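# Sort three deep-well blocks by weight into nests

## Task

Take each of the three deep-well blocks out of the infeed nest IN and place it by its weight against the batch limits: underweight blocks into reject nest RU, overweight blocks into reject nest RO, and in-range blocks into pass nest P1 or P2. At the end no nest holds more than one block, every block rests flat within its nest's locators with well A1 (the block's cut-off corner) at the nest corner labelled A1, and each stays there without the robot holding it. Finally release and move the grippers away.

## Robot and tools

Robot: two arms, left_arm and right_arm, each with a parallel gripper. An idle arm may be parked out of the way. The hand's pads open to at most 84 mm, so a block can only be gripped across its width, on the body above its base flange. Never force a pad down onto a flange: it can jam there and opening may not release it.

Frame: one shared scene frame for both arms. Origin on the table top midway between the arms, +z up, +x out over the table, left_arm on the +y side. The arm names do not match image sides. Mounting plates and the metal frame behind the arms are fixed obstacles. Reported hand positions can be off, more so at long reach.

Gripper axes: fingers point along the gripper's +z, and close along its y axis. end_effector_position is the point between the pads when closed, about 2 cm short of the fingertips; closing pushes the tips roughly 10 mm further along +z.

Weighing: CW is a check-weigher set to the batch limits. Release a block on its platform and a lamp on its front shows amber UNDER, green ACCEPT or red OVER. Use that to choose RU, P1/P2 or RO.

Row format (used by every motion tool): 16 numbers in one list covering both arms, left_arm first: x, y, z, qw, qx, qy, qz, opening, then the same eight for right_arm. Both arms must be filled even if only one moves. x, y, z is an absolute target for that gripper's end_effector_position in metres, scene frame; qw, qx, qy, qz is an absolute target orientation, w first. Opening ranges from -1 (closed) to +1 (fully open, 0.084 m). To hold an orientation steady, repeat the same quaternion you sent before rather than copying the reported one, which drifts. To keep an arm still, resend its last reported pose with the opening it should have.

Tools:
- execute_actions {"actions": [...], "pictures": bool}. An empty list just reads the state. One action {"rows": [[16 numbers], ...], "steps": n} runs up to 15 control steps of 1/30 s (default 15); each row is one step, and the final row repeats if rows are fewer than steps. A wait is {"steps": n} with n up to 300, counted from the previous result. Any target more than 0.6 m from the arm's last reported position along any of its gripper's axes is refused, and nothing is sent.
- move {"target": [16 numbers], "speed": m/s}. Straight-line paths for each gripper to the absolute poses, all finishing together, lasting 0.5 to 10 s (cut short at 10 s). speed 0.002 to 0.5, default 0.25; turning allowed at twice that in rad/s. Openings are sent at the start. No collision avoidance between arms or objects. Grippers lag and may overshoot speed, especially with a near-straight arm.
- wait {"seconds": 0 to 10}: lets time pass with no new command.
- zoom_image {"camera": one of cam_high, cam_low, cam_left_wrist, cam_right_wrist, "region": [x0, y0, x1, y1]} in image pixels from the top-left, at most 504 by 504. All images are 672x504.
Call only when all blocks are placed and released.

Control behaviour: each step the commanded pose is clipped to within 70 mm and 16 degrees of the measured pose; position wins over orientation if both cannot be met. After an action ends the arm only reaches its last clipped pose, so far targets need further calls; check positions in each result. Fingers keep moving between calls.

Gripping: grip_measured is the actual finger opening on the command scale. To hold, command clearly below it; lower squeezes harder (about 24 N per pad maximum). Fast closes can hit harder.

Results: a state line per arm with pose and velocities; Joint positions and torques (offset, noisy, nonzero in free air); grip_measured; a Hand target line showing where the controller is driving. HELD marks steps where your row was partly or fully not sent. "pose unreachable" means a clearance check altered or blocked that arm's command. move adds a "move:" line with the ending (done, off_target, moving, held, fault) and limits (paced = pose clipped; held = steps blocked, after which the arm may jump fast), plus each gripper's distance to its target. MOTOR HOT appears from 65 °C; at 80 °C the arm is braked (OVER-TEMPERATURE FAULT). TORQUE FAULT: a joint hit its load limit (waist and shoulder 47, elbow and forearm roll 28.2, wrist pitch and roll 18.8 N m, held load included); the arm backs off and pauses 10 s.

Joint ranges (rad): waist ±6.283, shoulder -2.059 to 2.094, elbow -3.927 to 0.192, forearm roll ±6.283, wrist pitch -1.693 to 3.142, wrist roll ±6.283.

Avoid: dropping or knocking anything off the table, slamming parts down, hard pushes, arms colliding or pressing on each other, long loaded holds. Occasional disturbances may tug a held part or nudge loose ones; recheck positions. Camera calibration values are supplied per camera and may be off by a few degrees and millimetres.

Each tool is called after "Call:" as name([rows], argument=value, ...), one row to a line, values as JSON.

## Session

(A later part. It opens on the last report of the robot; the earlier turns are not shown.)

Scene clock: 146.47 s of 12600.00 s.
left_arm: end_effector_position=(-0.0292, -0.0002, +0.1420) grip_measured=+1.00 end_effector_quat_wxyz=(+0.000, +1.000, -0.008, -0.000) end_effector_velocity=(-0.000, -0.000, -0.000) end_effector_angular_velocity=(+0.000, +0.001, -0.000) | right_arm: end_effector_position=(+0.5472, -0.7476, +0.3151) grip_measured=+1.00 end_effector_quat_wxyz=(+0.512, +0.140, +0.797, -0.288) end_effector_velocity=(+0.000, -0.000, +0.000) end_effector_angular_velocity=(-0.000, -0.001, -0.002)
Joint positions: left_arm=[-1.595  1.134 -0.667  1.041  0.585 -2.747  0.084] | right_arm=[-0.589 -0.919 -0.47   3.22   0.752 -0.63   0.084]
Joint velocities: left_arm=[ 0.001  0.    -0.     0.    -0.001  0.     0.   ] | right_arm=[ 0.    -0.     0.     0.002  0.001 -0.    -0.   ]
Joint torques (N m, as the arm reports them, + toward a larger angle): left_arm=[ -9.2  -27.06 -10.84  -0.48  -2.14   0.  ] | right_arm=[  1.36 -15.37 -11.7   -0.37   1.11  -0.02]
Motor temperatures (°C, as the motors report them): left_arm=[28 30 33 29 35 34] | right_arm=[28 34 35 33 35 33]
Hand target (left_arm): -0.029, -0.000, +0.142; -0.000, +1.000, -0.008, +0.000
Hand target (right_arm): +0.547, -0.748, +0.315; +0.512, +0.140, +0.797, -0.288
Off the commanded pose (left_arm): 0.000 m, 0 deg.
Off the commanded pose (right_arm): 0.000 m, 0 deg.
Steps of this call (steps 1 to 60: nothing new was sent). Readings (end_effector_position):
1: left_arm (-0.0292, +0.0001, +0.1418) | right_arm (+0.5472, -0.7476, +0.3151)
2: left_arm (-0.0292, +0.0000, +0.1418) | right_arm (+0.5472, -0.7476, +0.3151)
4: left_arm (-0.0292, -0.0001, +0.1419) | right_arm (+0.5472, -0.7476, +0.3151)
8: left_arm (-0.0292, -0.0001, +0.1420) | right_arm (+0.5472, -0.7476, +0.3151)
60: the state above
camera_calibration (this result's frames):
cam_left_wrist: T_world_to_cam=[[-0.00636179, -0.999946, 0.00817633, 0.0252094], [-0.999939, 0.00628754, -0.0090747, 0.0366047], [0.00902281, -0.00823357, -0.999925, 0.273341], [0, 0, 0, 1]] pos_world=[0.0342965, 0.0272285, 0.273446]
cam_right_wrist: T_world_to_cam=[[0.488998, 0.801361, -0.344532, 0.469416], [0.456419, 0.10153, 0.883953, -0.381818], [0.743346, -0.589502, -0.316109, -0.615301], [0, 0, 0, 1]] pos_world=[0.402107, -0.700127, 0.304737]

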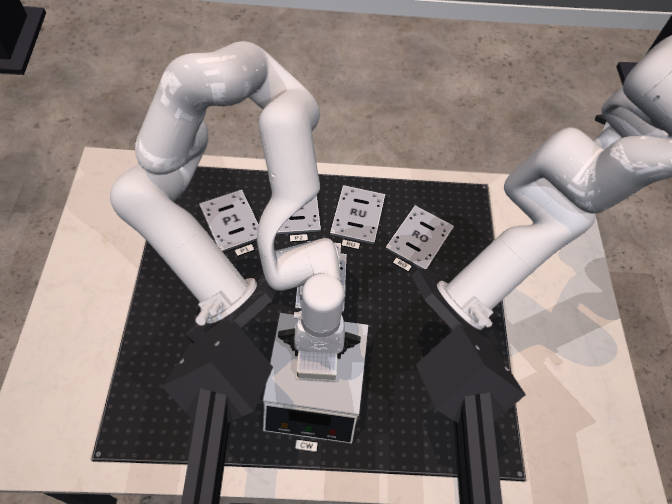

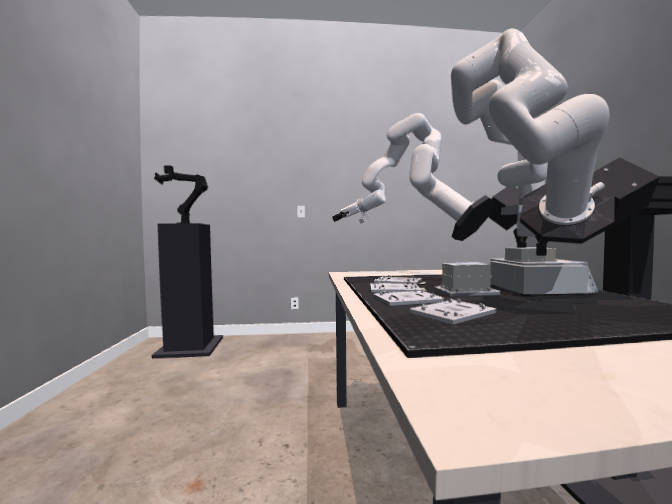

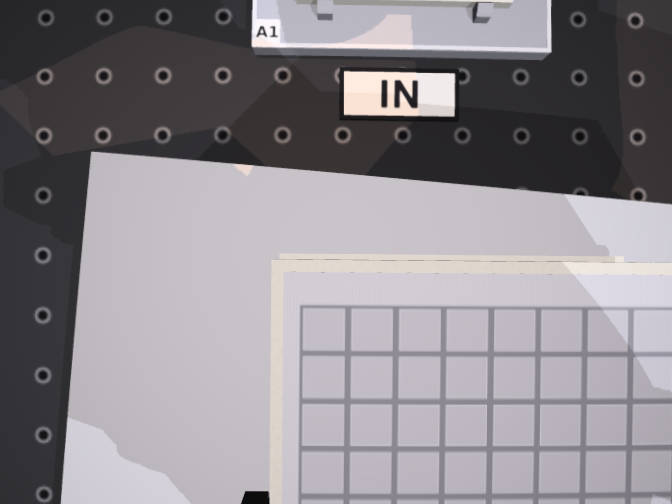

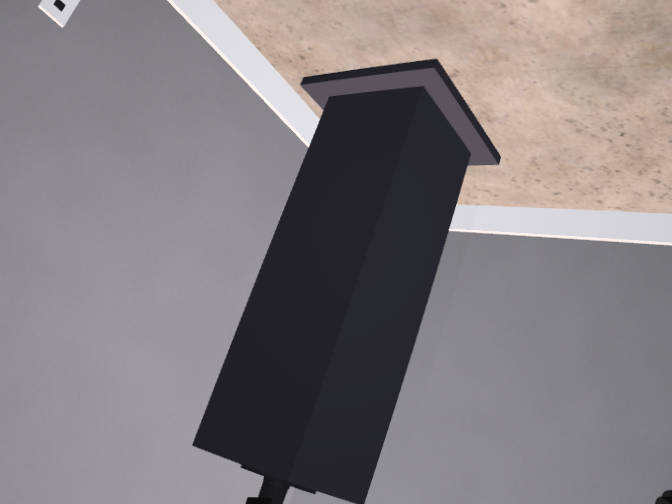

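The left pad still touches; shift +y 0.8 mm.

Call:
move(target=[-0.0292,0.0006,0.142,0,1,-0.008,0,1,0.5472,-0.7476,0.3151,0.512,0.140,0.797,-0.288,1], speed=0.005)

Call:
wait(seconds=2)

Scene clock: 162.37 s of 12600.00 s.
left_arm: end_effector_position=(-0.0292, +0.0006, +0.1420) grip_measured=+1.00 end_effector_quat_wxyz=(-0.000, +1.000, -0.008, -0.000) end_effector_velocity=(+0.000, +0.001, -0.000) end_effector_angular_velocity=(+0.001, -0.001, -0.000) | right_arm: end_effector_position=(+0.5472, -0.7476, +0.3151) grip_measured=+1.00 end_effector_quat_wxyz=(+0.512, +0.140, +0.797, -0.288) end_effector_velocity=(-0.000, -0.001, +0.000) end_effector_angular_velocity=(+0.000, -0.001, -0.002)
Joint positions: left_arm=[-1.596  1.133 -0.665  1.042  0.584 -2.749  0.084] | right_arm=[-0.589 -0.919 -0.47   3.22   0.752 -0.63   0.084]
Joint velocities: left_arm=[-0.    -0.001  0.002  0.     0.001 -0.001  0.   ] | right_arm=[-0.001  0.    -0.     0.001  0.001  0.001  0.   ]
Joint torques (N m, as the arm reports them, + toward a larger angle): left_arm=[ -8.31 -26.84 -10.55  -0.47  -2.26   0.07] | right_arm=[  2.35 -15.55 -11.77  -1.16   0.73  -0.3 ]
Motor temperatures (°C, as the motors report them): left_arm=[28 30 33 29 35 34] | right_arm=[28 34 35 33 35 33]
Hand target (left_arm): -0.029, +0.001, +0.142; -0.000, +1.000, -0.008, -0.000
Hand target (right_arm): +0.547, -0.748, +0.315; +0.512, +0.140, +0.797, -0.288
Off the commanded pose (left_arm): 0.000 m, 0 deg.
Off the commanded pose (right_arm): 0.000 m, 0 deg.
After step 90, 12.20 s passed at rest.
move: done
camera_calibration (this result's frames):
cam_left_wrist: T_world_to_cam=[[-0.00637162, -0.999946, 0.00816782, 0.025968], [-0.999939, 0.00629742, -0.00907782, 0.0366006], [0.0090259, -0.00822516, -0.999925, 0.273346], [0, 0, 0, 1]] pos_world=[0.0342966, 0.0279844, 0.273446]
cam_right_wrist: T_world_to_cam=[[0.488998, 0.801361, -0.344532, 0.469416], [0.456419, 0.10153, 0.883953, -0.381818], [0.743346, -0.589502, -0.316109, -0.6153], [0, 0, 0, 1]] pos_world=[0.402107, -0.700127, 0.304737]

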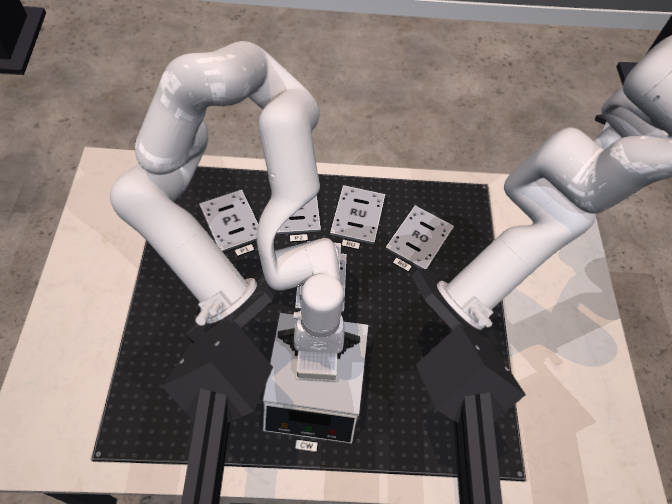

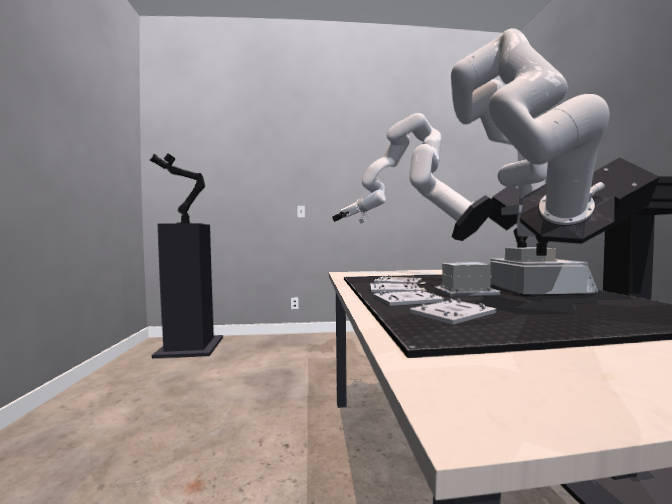

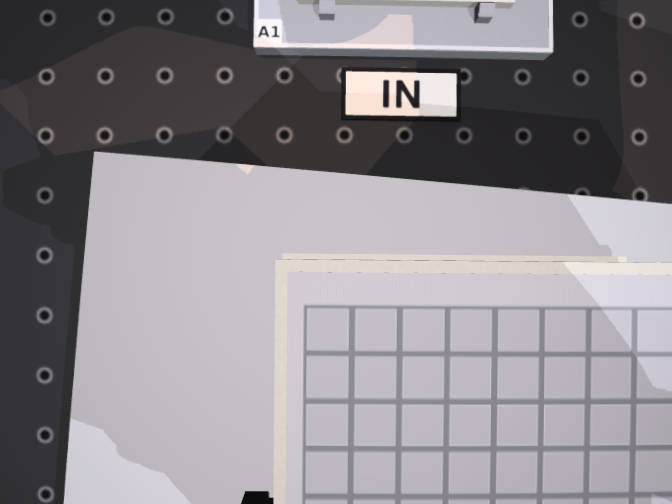

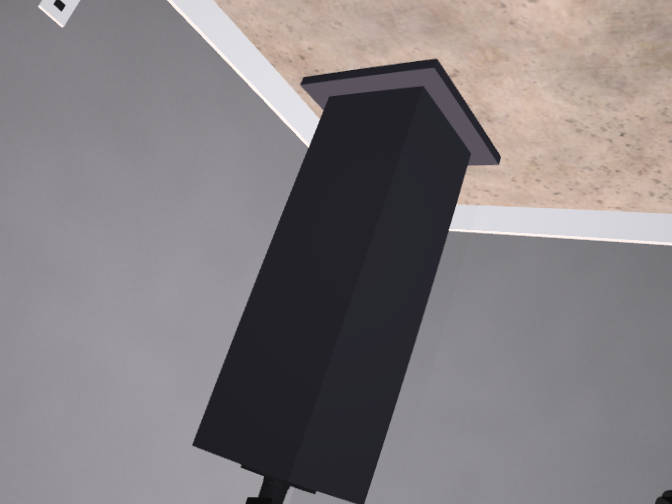

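Scene clock: 164.37 s of 12600.00 s.
left_arm: end_effector_position=(-0.0292, +0.0006, +0.1420) grip_measured=+1.00 end_effector_quat_wxyz=(-0.000, +1.000, -0.008, -0.000) end_effector_velocity=(-0.000, -0.000, +0.000) end_effector_angular_velocity=(+0.000, +0.002, +0.001) | right_arm: end_effector_position=(+0.5472, -0.7476, +0.3151) grip_measured=+1.00 end_effector_quat_wxyz=(+0.512, +0.140, +0.797, -0.288) end_effector_velocity=(+0.000, +0.000, +0.000) end_effector_angular_velocity=(-0.001, +0.000, +0.002)
Joint positions: left_arm=[-1.596  1.133 -0.665  1.042  0.584 -2.749  0.084] | right_arm=[-0.589 -0.919 -0.47   3.22   0.752 -0.63   0.084]
Joint velocities: left_arm=[ 0.001  0.    -0.    -0.    -0.001 -0.     0.   ] | right_arm=[ 0.    -0.    -0.    -0.002 -0.    -0.    -0.   ]
Joint torques (N m, as the arm reports them, + toward a larger angle): left_arm=[ -8.6  -27.18 -10.71  -0.52  -1.98  -0.03] | right_arm=[  1.49 -15.44 -12.22  -0.55   0.81  -0.18]
Motor temperatures (°C, as the motors report them): left_arm=[28 30 34 29 35 34] | right_arm=[28 34 36 33 35 33]
Hand target (left_arm): -0.029, +0.001, +0.142; -0.000, +1.000, -0.008, -0.000
Hand target (right_arm): +0.547, -0.748, +0.315; +0.512, +0.140, +0.797, -0.288
Off the commanded pose (left_arm): 0.000 m, 0 deg.
Off the commanded pose (right_arm): 0.000 m, 0 deg.
Steps of this call (steps 1 to 60: nothing new was sent). Readings (end_effector_position):
1: left_arm (-0.0292, +0.0006, +0.1420) | right_arm (+0.5472, -0.7476, +0.3151)
2: left_arm (-0.0292, +0.0006, +0.1420) | right_arm (+0.5472, -0.7476, +0.3151)
4: left_arm (-0.0292, +0.0006, +0.1420) | right_arm (+0.5472, -0.7476, +0.3151)
8: left_arm (-0.0292, +0.0006, +0.1420) | right_arm (+0.5472, -0.7476, +0.3151)
60: the state above
camera_calibration (this result's frames):
cam_left_wrist: T_world_to_cam=[[-0.00636894, -0.999946, 0.00816851, 0.0260152], [-0.999939, 0.00629474, -0.00907686, 0.0366], [0.00902496, -0.00822582, -0.999925, 0.273346], [0, 0, 0, 1]] pos_world=[0.0342965, 0.0280319, 0.273445]
cam_right_wrist: T_world_to_cam=[[0.488998, 0.801361, -0.344532, 0.469416], [0.456419, 0.10153, 0.883953, -0.381818], [0.743346, -0.589502, -0.316109, -0.6153], [0, 0, 0, 1]] pos_world=[0.402107, -0.700127, 0.304737]

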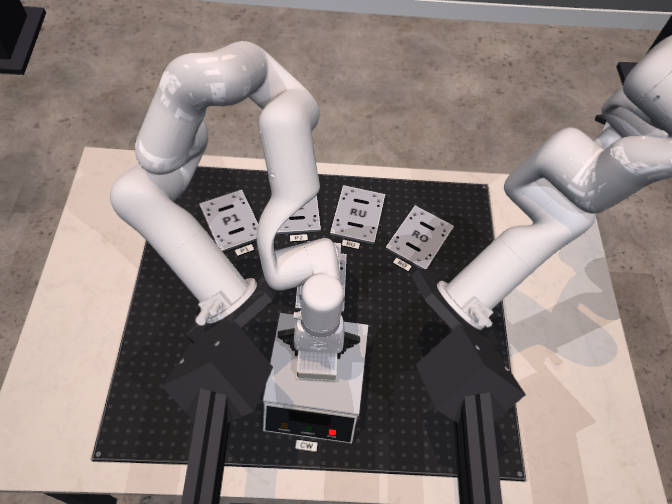

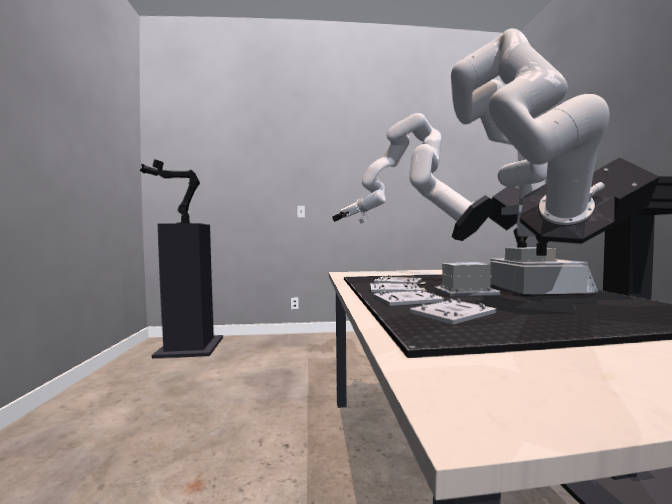

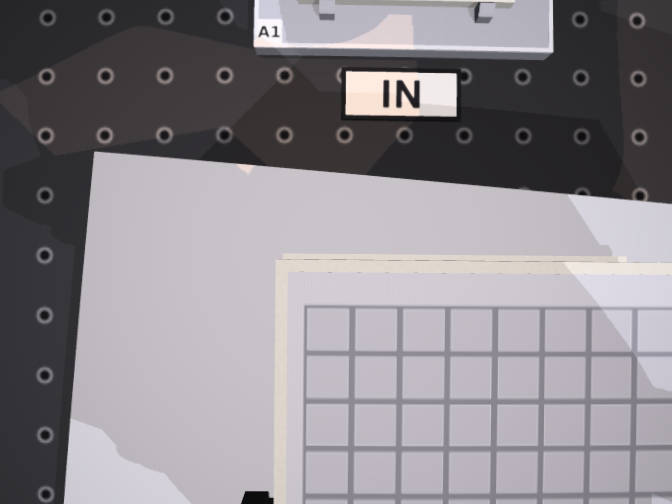

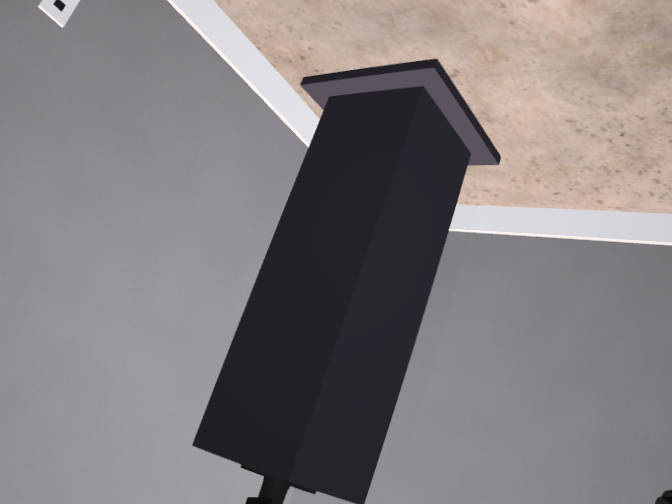

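Call:
move(target=[-0.0292,0.0006,0.142,0,1,-0.008,0,0.2,0.5472,-0.7476,0.3151,0.512,0.140,0.797,-0.288,1])

Call:
move(target=[-0.0292,0.0006,0.185,0,1,-0.008,0,0.2,0.5472,-0.7476,0.3151,0.512,0.140,0.797,-0.288,1], speed=0.05)

Call:
move(target=[0.25,-0.08,0.185,0,1,-0.008,0,0.2,0.5472,-0.7476,0.3151,0.512,0.140,0.797,-0.288,1], speed=0.12)

Call:
move(target=[0.3445,-0.2647,0.135,0,0.9652,-0.2613,0,0.2,0.5472,-0.7476,0.3151,0.512,0.140,0.797,-0.288,1], speed=0.1)

Scene clock: 203.83 s of 12600.00 s.
left_arm: end_effector_position=(-0.0292, +0.0005, +0.1421) grip_measured=+0.96 end_effector_quat_wxyz=(+0.000, +1.000, -0.008, -0.000) end_effector_velocity=(-0.000, -0.000, +0.000) end_effector_angular_velocity=(-0.000, +0.002, -0.000) | right_arm: end_effector_position=(+0.5472, -0.7476, +0.3151) grip_measured=+1.00 end_effector_quat_wxyz=(+0.512, +0.140, +0.797, -0.288) end_effector_velocity=(+0.000, +0.000, -0.000) end_effector_angular_velocity=(+0.000, +0.000, +0.001)
Joint positions: left_arm=[-1.596  1.133 -0.665  1.042  0.584 -2.749  0.083] | right_arm=[-0.589 -0.919 -0.47   3.22   0.752 -0.63   0.084]
Joint velocities: left_arm=[ 0.    -0.     0.     0.    -0.002  0.    -0.   ] | right_arm=[ 0.    -0.     0.    -0.    -0.001 -0.     0.   ]
Joint torques (N m, as the arm reports them, + toward a larger angle): left_arm=[ -8.4  -25.75 -10.03  -0.47  -1.91   0.08] | right_arm=[  1.96 -15.78 -12.3   -0.68   0.95  -0.03]
Motor temperatures (°C, as the motors report them): left_arm=[28 30 34 29 35 34] | right_arm=[28 34 36 33 35 33]
Hand target (left_arm): -0.029, +0.001, +0.142; +0.000, +1.000, -0.008, +0.000
Hand target (right_arm): +0.547, -0.748, +0.315; +0.512, +0.140, +0.797, -0.288
Off the commanded pose (left_arm): 0.000 m, 0 deg.
Off the commanded pose (right_arm): 0.000 m, 0 deg.
After step 90, 35.77 s passed at rest.
move: done
camera_calibration (this result's frames):
cam_left_wrist: T_world_to_cam=[[-0.00628738, -0.999945, 0.00836492, 0.0258909], [-0.99994, 0.00621201, -0.00900537, 0.036582], [0.00895291, -0.00842104, -0.999924, 0.273395], [0, 0, 0, 1]] pos_world=[0.0342949, 0.0279645, 0.273487]
cam_right_wrist: T_world_to_cam=[[0.488998, 0.801361, -0.344532, 0.469416], [0.456419, 0.10153, 0.883953, -0.381819], [0.743345, -0.589502, -0.316109, -0.6153], [0, 0, 0, 1]] pos_world=[0.402107, -0.700127, 0.304737]

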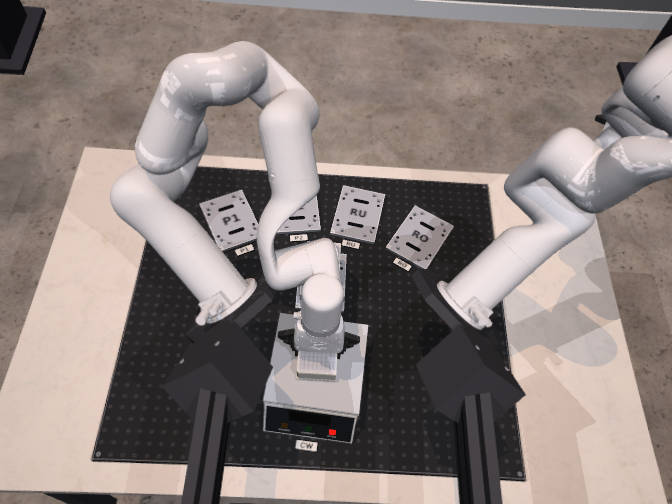

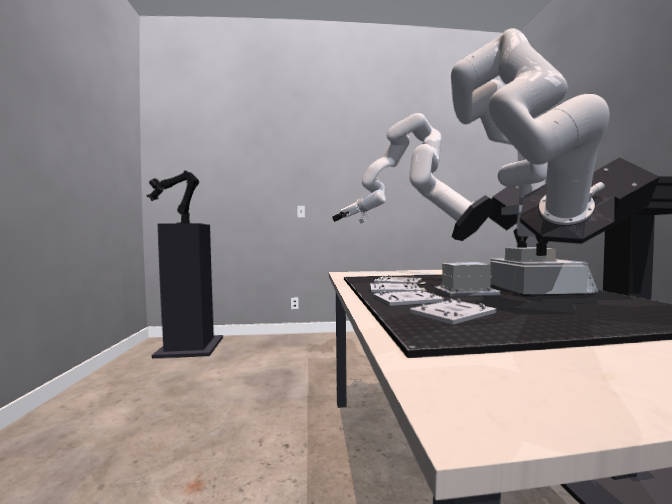

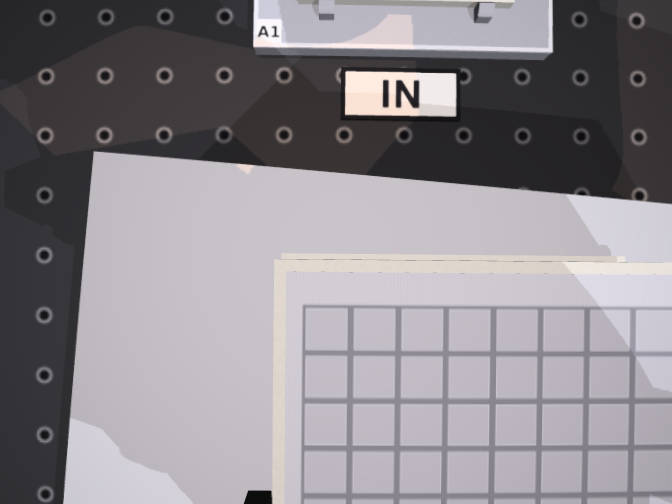

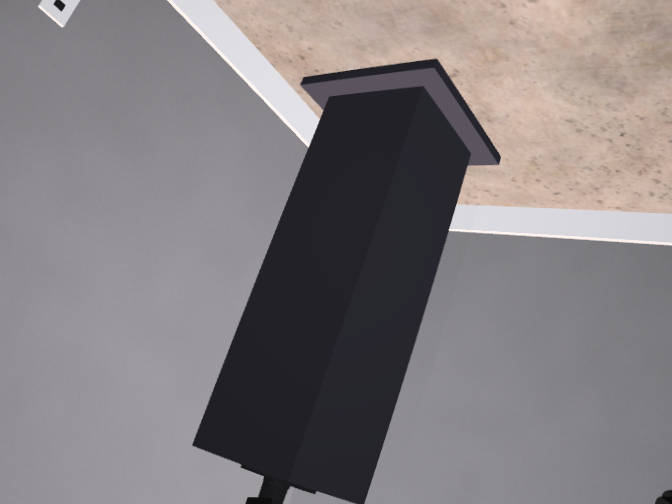

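Scene clock: 205.13 s of 12600.00 s.
left_arm: end_effector_position=(-0.0292, +0.0007, +0.1846) grip_measured=+0.96 end_effector_quat_wxyz=(-0.000, +1.000, -0.008, +0.000) end_effector_velocity=(+0.000, +0.000, +0.002) end_effector_angular_velocity=(+0.005, -0.001, +0.001) | right_arm: end_effector_position=(+0.5472, -0.7476, +0.3151) grip_measured=+1.00 end_effector_quat_wxyz=(+0.512, +0.140, +0.797, -0.288) end_effector_velocity=(-0.000, -0.000, -0.000) end_effector_angular_velocity=(+0.000, +0.001, -0.001)
Joint positions: left_arm=[-1.729  0.998 -0.617  0.767  0.595 -2.564  0.083] | right_arm=[-0.589 -0.919 -0.47   3.22   0.752 -0.63   0.084]
Joint velocities: left_arm=[-0.008 -0.007  0.    -0.024  0.006  0.017  0.   ] | right_arm=[-0.     0.     0.     0.001 -0.    -0.     0.   ]
Joint torques (N m, as the arm reports them, + toward a larger angle): left_arm=[ -7.59 -26.8  -14.    -0.28  -2.24   0.07] | right_arm=[  1.64 -15.12 -12.45  -0.62   0.96  -0.16]
Motor temperatures (°C, as the motors report them): left_arm=[28 30 34 29 35 34] | right_arm=[28 34 36 33 35 33]
Hand target (left_arm): -0.029, +0.001, +0.185; -0.000, +1.000, -0.008, +0.000
Hand target (right_arm): +0.547, -0.748, +0.315; +0.512, +0.140, +0.797, -0.288
Off the commanded pose (left_arm): 0.000 m, 0 deg.
Off the commanded pose (right_arm): 0.000 m, 0 deg.
move: done
camera_calibration (this result's frames):
cam_left_wrist: T_world_to_cam=[[-0.00619527, -0.999948, 0.00813373, 0.0257594], [-0.999938, 0.00611993, -0.00925483, 0.0370533], [0.00920457, -0.00819057, -0.999924, 0.315925], [0, 0, 0, 1]] pos_world=[0.0343026, 0.0281189, 0.316034]
cam_right_wrist: T_world_to_cam=[[0.488998, 0.801361, -0.344532, 0.469416], [0.456419, 0.10153, 0.883953, -0.381818], [0.743345, -0.589502, -0.316109, -0.6153], [0, 0, 0, 1]] pos_world=[0.402107, -0.700127, 0.304737]

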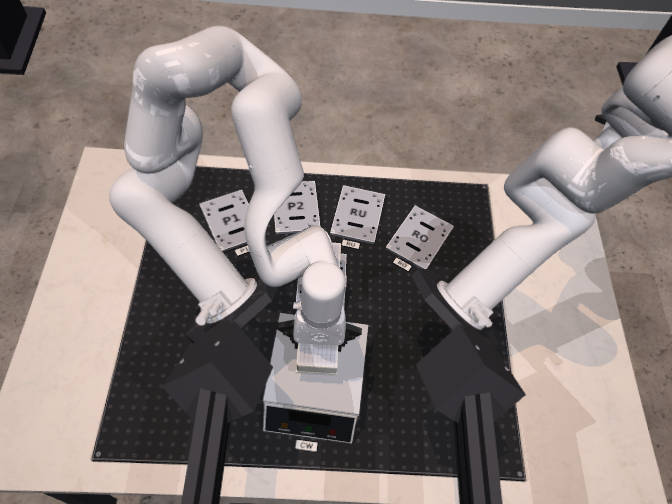

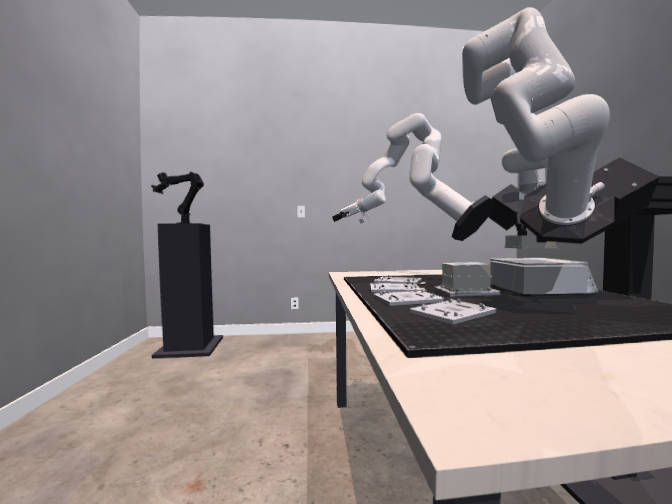

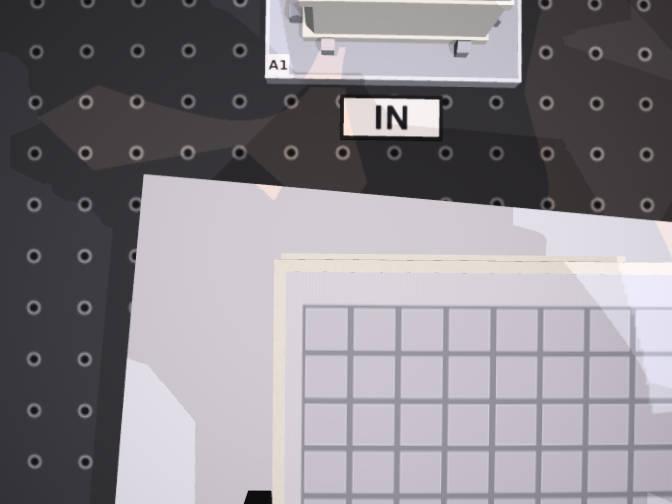

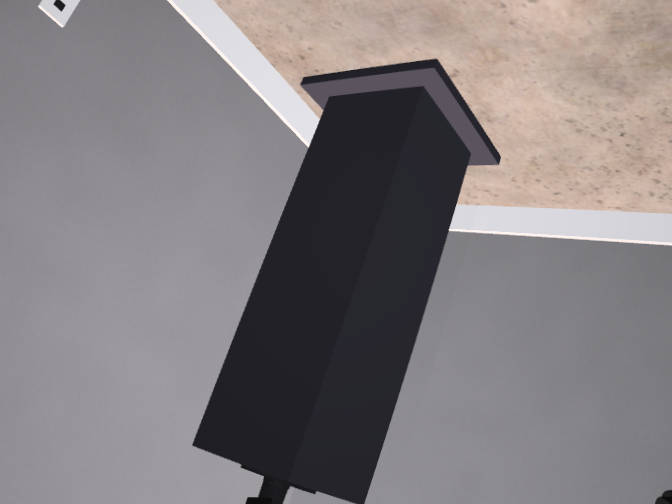

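Scene clock: 208.10 s of 12600.00 s.
left_arm: end_effector_position=(+0.2489, -0.0807, +0.1857) grip_measured=+0.96 end_effector_quat_wxyz=(-0.000, +1.000, -0.008, -0.000) end_effector_velocity=(+0.003, -0.002, +0.000) end_effector_angular_velocity=(-0.002, +0.001, +0.001) | right_arm: end_effector_position=(+0.5472, -0.7476, +0.3151) grip_measured=+1.00 end_effector_quat_wxyz=(+0.512, +0.140, +0.797, -0.288) end_effector_velocity=(-0.000, -0.000, -0.000) end_effector_angular_velocity=(-0.001, +0.001, +0.000)
Joint positions: left_arm=[-1.008  0.717 -0.866  1.135  0.959 -2.057  0.083] | right_arm=[-0.589 -0.919 -0.47   3.22   0.752 -0.63   0.084]
Joint velocities: left_arm=[ 0.004  0.001 -0.008 -0.001  0.     0.007  0.   ] | right_arm=[-0.     0.    -0.     0.     0.    -0.002 -0.   ]
Joint torques (N m, as the arm reports them, + toward a larger angle): left_arm=[-17.81 -23.84 -11.01  -0.51  -2.19  -0.05] | right_arm=[  1.55 -15.54 -11.97  -0.57   1.    -0.5 ]
Motor temperatures (°C, as the motors report them): left_arm=[28 30 34 29 35 34] | right_arm=[28 34 36 33 35 33]
Hand target (left_arm): +0.249, -0.081, +0.186; +0.000, +1.000, -0.008, -0.000
Hand target (right_arm): +0.547, -0.748, +0.315; +0.512, +0.140, +0.797, -0.288
Off the commanded pose (left_arm): 0.002 m, 0 deg.
Off the commanded pose (right_arm): 0.000 m, 0 deg.
move: done
camera_calibration (this result's frames):
cam_left_wrist: T_world_to_cam=[[-0.00686581, -0.999944, 0.00810903, -0.0537174], [-0.999939, 0.0067952, -0.00870287, 0.315524], [0.00864728, -0.00816829, -0.999929, 0.313969], [0, 0, 0, 1]] pos_world=[0.312421, -0.0532938, 0.317129]
cam_right_wrist: T_world_to_cam=[[0.488998, 0.801361, -0.344532, 0.469416], [0.456419, 0.10153, 0.883953, -0.381818], [0.743346, -0.589502, -0.316109, -0.6153], [0, 0, 0, 1]] pos_world=[0.402107, -0.700127, 0.304737]

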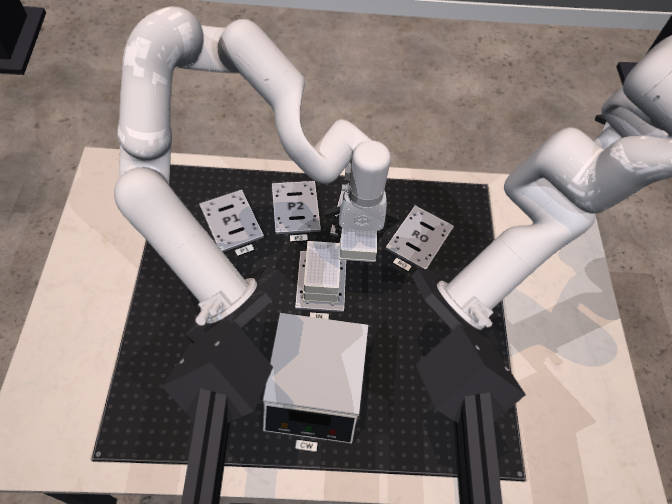

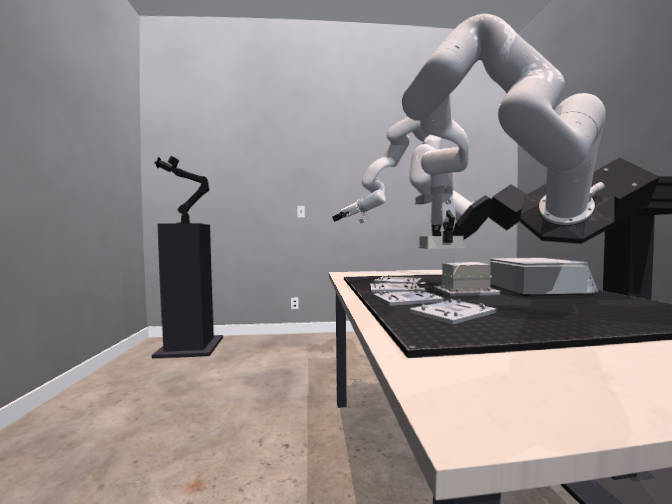

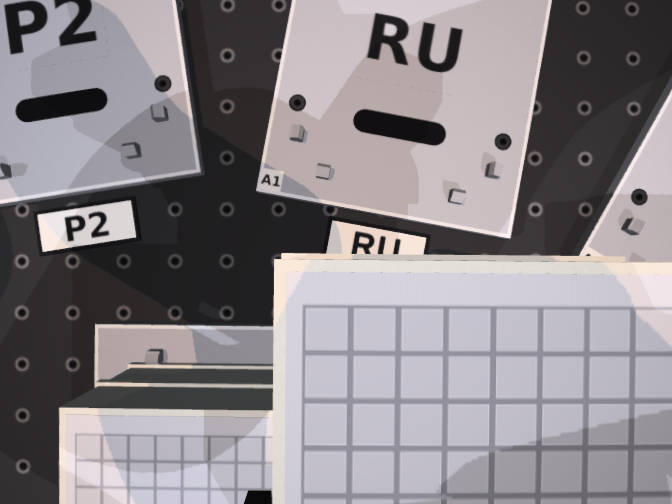

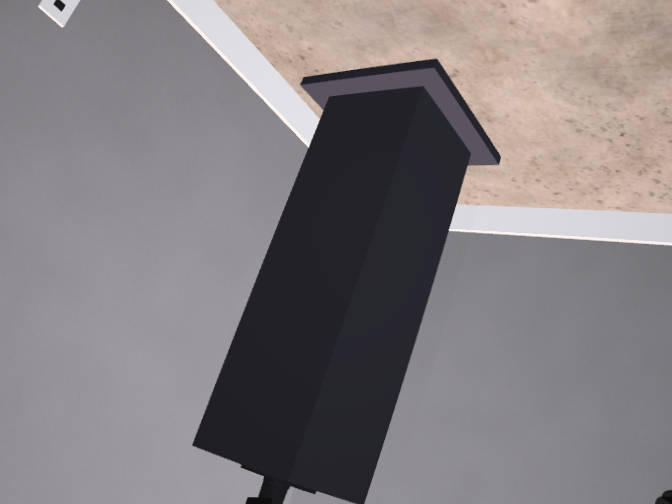

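Scene clock: 211.23 s of 12600.00 s.
left_arm: end_effector_position=(+0.3440, -0.2648, +0.1353) grip_measured=+0.96 end_effector_quat_wxyz=(-0.000, +0.965, -0.261, +0.000) end_effector_velocity=(+0.001, -0.001, -0.001) end_effector_angular_velocity=(+0.006, +0.001, -0.003) | right_arm: end_effector_position=(+0.5472, -0.7476, +0.3151) grip_measured=+1.00 end_effector_quat_wxyz=(+0.512, +0.140, +0.797, -0.288) end_effector_velocity=(-0.000, +0.000, -0.000) end_effector_angular_velocity=(+0.002, +0.000, +0.000)
Joint positions: left_arm=[-0.938  1.334 -1.818  1.018  1.101 -1.19   0.083] | right_arm=[-0.589 -0.919 -0.47   3.22   0.752 -0.63   0.084]
Joint velocities: left_arm=[-0.001  0.012 -0.021 -0.007  0.011  0.013  0.   ] | right_arm=[ 0.001  0.     0.     0.001 -0.001  0.    -0.   ]
Joint torques (N m, as the arm reports them, + toward a larger angle): left_arm=[-25.11 -34.93 -12.68  -0.58  -2.29   0.15] | right_arm=[  1.75 -15.7  -11.87  -0.25   0.68  -0.43]
Motor temperatures (°C, as the motors report them): left_arm=[28 30 34 29 35 34] | right_arm=[28 34 36 33 35 33]
Hand target (left_arm): +0.344, -0.265, +0.135; -0.000, +0.965, -0.261, -0.000
Hand target (right_arm): +0.547, -0.748, +0.315; +0.512, +0.140, +0.797, -0.288
Off the commanded pose (left_arm): 0.001 m, 0 deg.
Off the commanded pose (right_arm): 0.000 m, 0 deg.
move: done
camera_calibration (this result's frames):
cam_left_wrist: T_world_to_cam=[[-0.495586, -0.868522, 0.00804437, -0.0338395], [-0.868549, 0.495515, -0.0093028, 0.495749], [0.00409358, -0.0115973, -0.999924, 0.261941], [0, 0, 0, 1]] pos_world=[0.41274, -0.272004, 0.266806]
cam_right_wrist: T_world_to_cam=[[0.488998, 0.801361, -0.344532, 0.469416], [0.456419, 0.10153, 0.883953, -0.381818], [0.743346, -0.589502, -0.316109, -0.6153], [0, 0, 0, 1]] pos_world=[0.402107, -0.700127, 0.304737]

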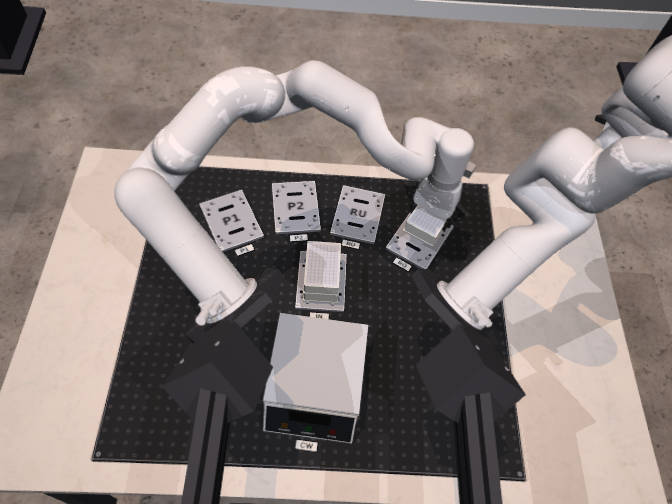

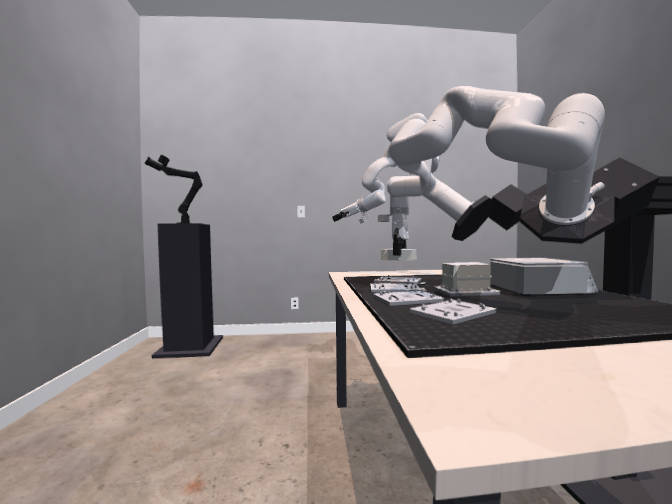

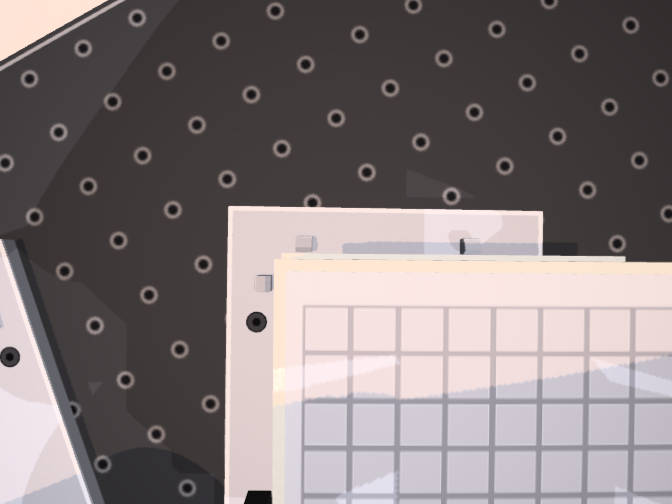

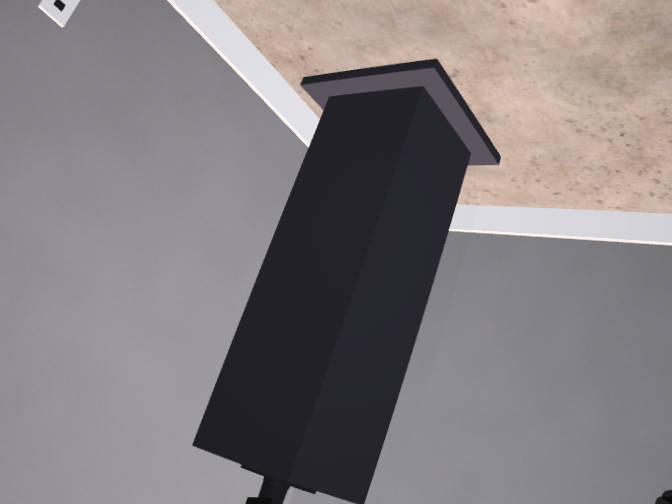

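Call:
move(target=[0.3492,-0.2569,0.075,0,0.9652,-0.2613,0,0.2,0.5472,-0.7476,0.3151,0.512,0.140,0.797,-0.288,1], speed=0.04)

Scene clock: 225.03 s of 12600.00 s.
left_arm: end_effector_position=(+0.3493, -0.2571, +0.0754) grip_measured=+0.96 end_effector_quat_wxyz=(+0.000, +0.965, -0.261, +0.000) end_effector_velocity=(+0.001, -0.000, -0.001) end_effector_angular_velocity=(-0.001, -0.002, -0.001) | right_arm: end_effector_position=(+0.5472, -0.7476, +0.3151) grip_measured=+1.00 end_effector_quat_wxyz=(+0.512, +0.140, +0.797, -0.288) end_effector_velocity=(+0.000, +0.000, +0.000) end_effector_angular_velocity=(+0.001, -0.001, -0.000)
Joint positions: left_arm=[-0.836  1.403 -1.846  1.117  1.04  -1.205  0.083] | right_arm=[-0.589 -0.919 -0.47   3.22   0.752 -0.63   0.084]
Joint velocities: left_arm=[ 0.002  0.003 -0.003  0.004 -0.001  0.001  0.   ] | right_arm=[ 0.001 -0.    -0.     0.001 -0.     0.001 -0.   ]
Joint torques (N m, as the arm reports them, + toward a larger angle): left_arm=[-25.38 -33.52 -11.28  -0.54  -2.4    0.02] | right_arm=[  1.87 -15.11 -12.25  -0.88   1.06  -0.38]
Motor temperatures (°C, as the motors report them): left_arm=[29 30 34 29 35 34] | right_arm=[28 34 36 33 35 33]
Hand target (left_arm): +0.349, -0.257, +0.075; +0.000, +0.965, -0.261, -0.000
Hand target (right_arm): +0.547, -0.748, +0.315; +0.512, +0.140, +0.797, -0.288
Off the commanded pose (left_arm): 0.000 m, 0 deg.
Off the commanded pose (right_arm): 0.000 m, 0 deg.
After step 90, 8.87 s passed at rest.
move: done
camera_calibration (this result's frames):
cam_left_wrist: T_world_to_cam=[[-0.496186, -0.868175, 0.00852779, -0.0237791], [-0.868208, 0.496115, -0.0091867, 0.495978], [0.0037449, -0.0119622, -0.999921, 0.202095], [0, 0, 0, 1]] pos_world=[0.418057, -0.264289, 0.206838]
cam_right_wrist: T_world_to_cam=[[0.488998, 0.801361, -0.344532, 0.469416], [0.456419, 0.10153, 0.883953, -0.381818], [0.743345, -0.589502, -0.316109, -0.6153], [0, 0, 0, 1]] pos_world=[0.402107, -0.700127, 0.304737]

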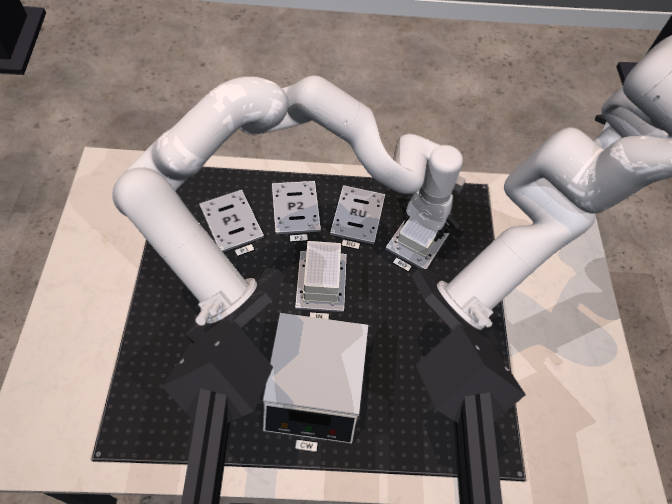

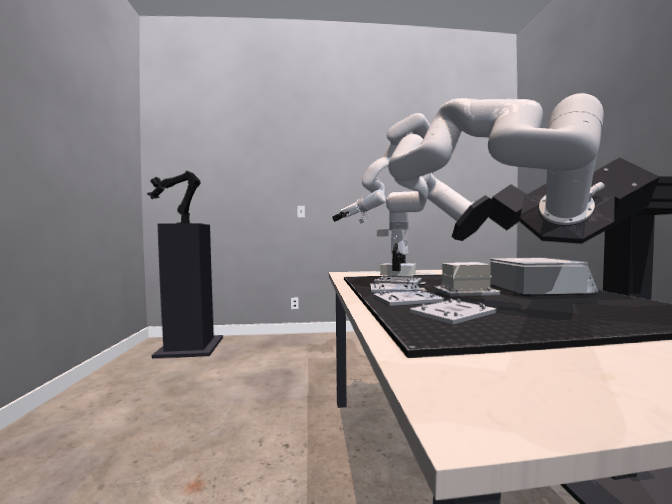

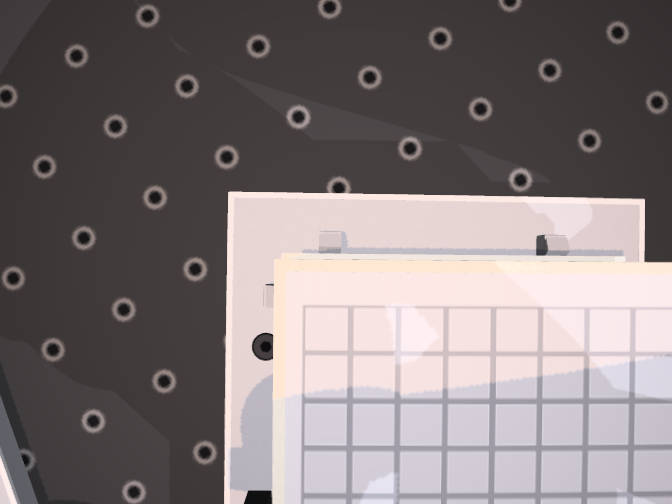

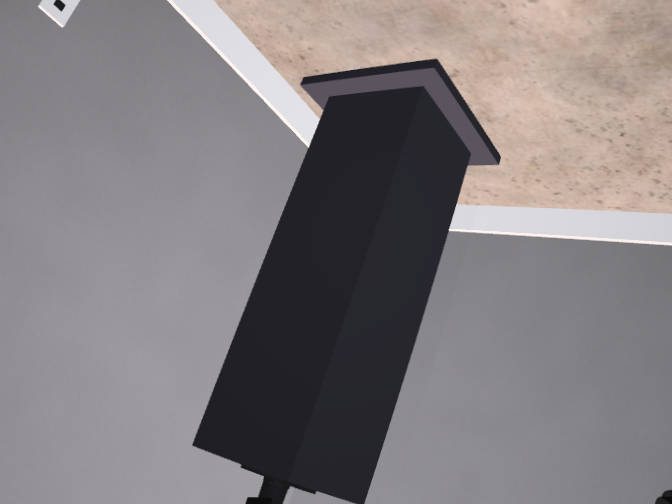

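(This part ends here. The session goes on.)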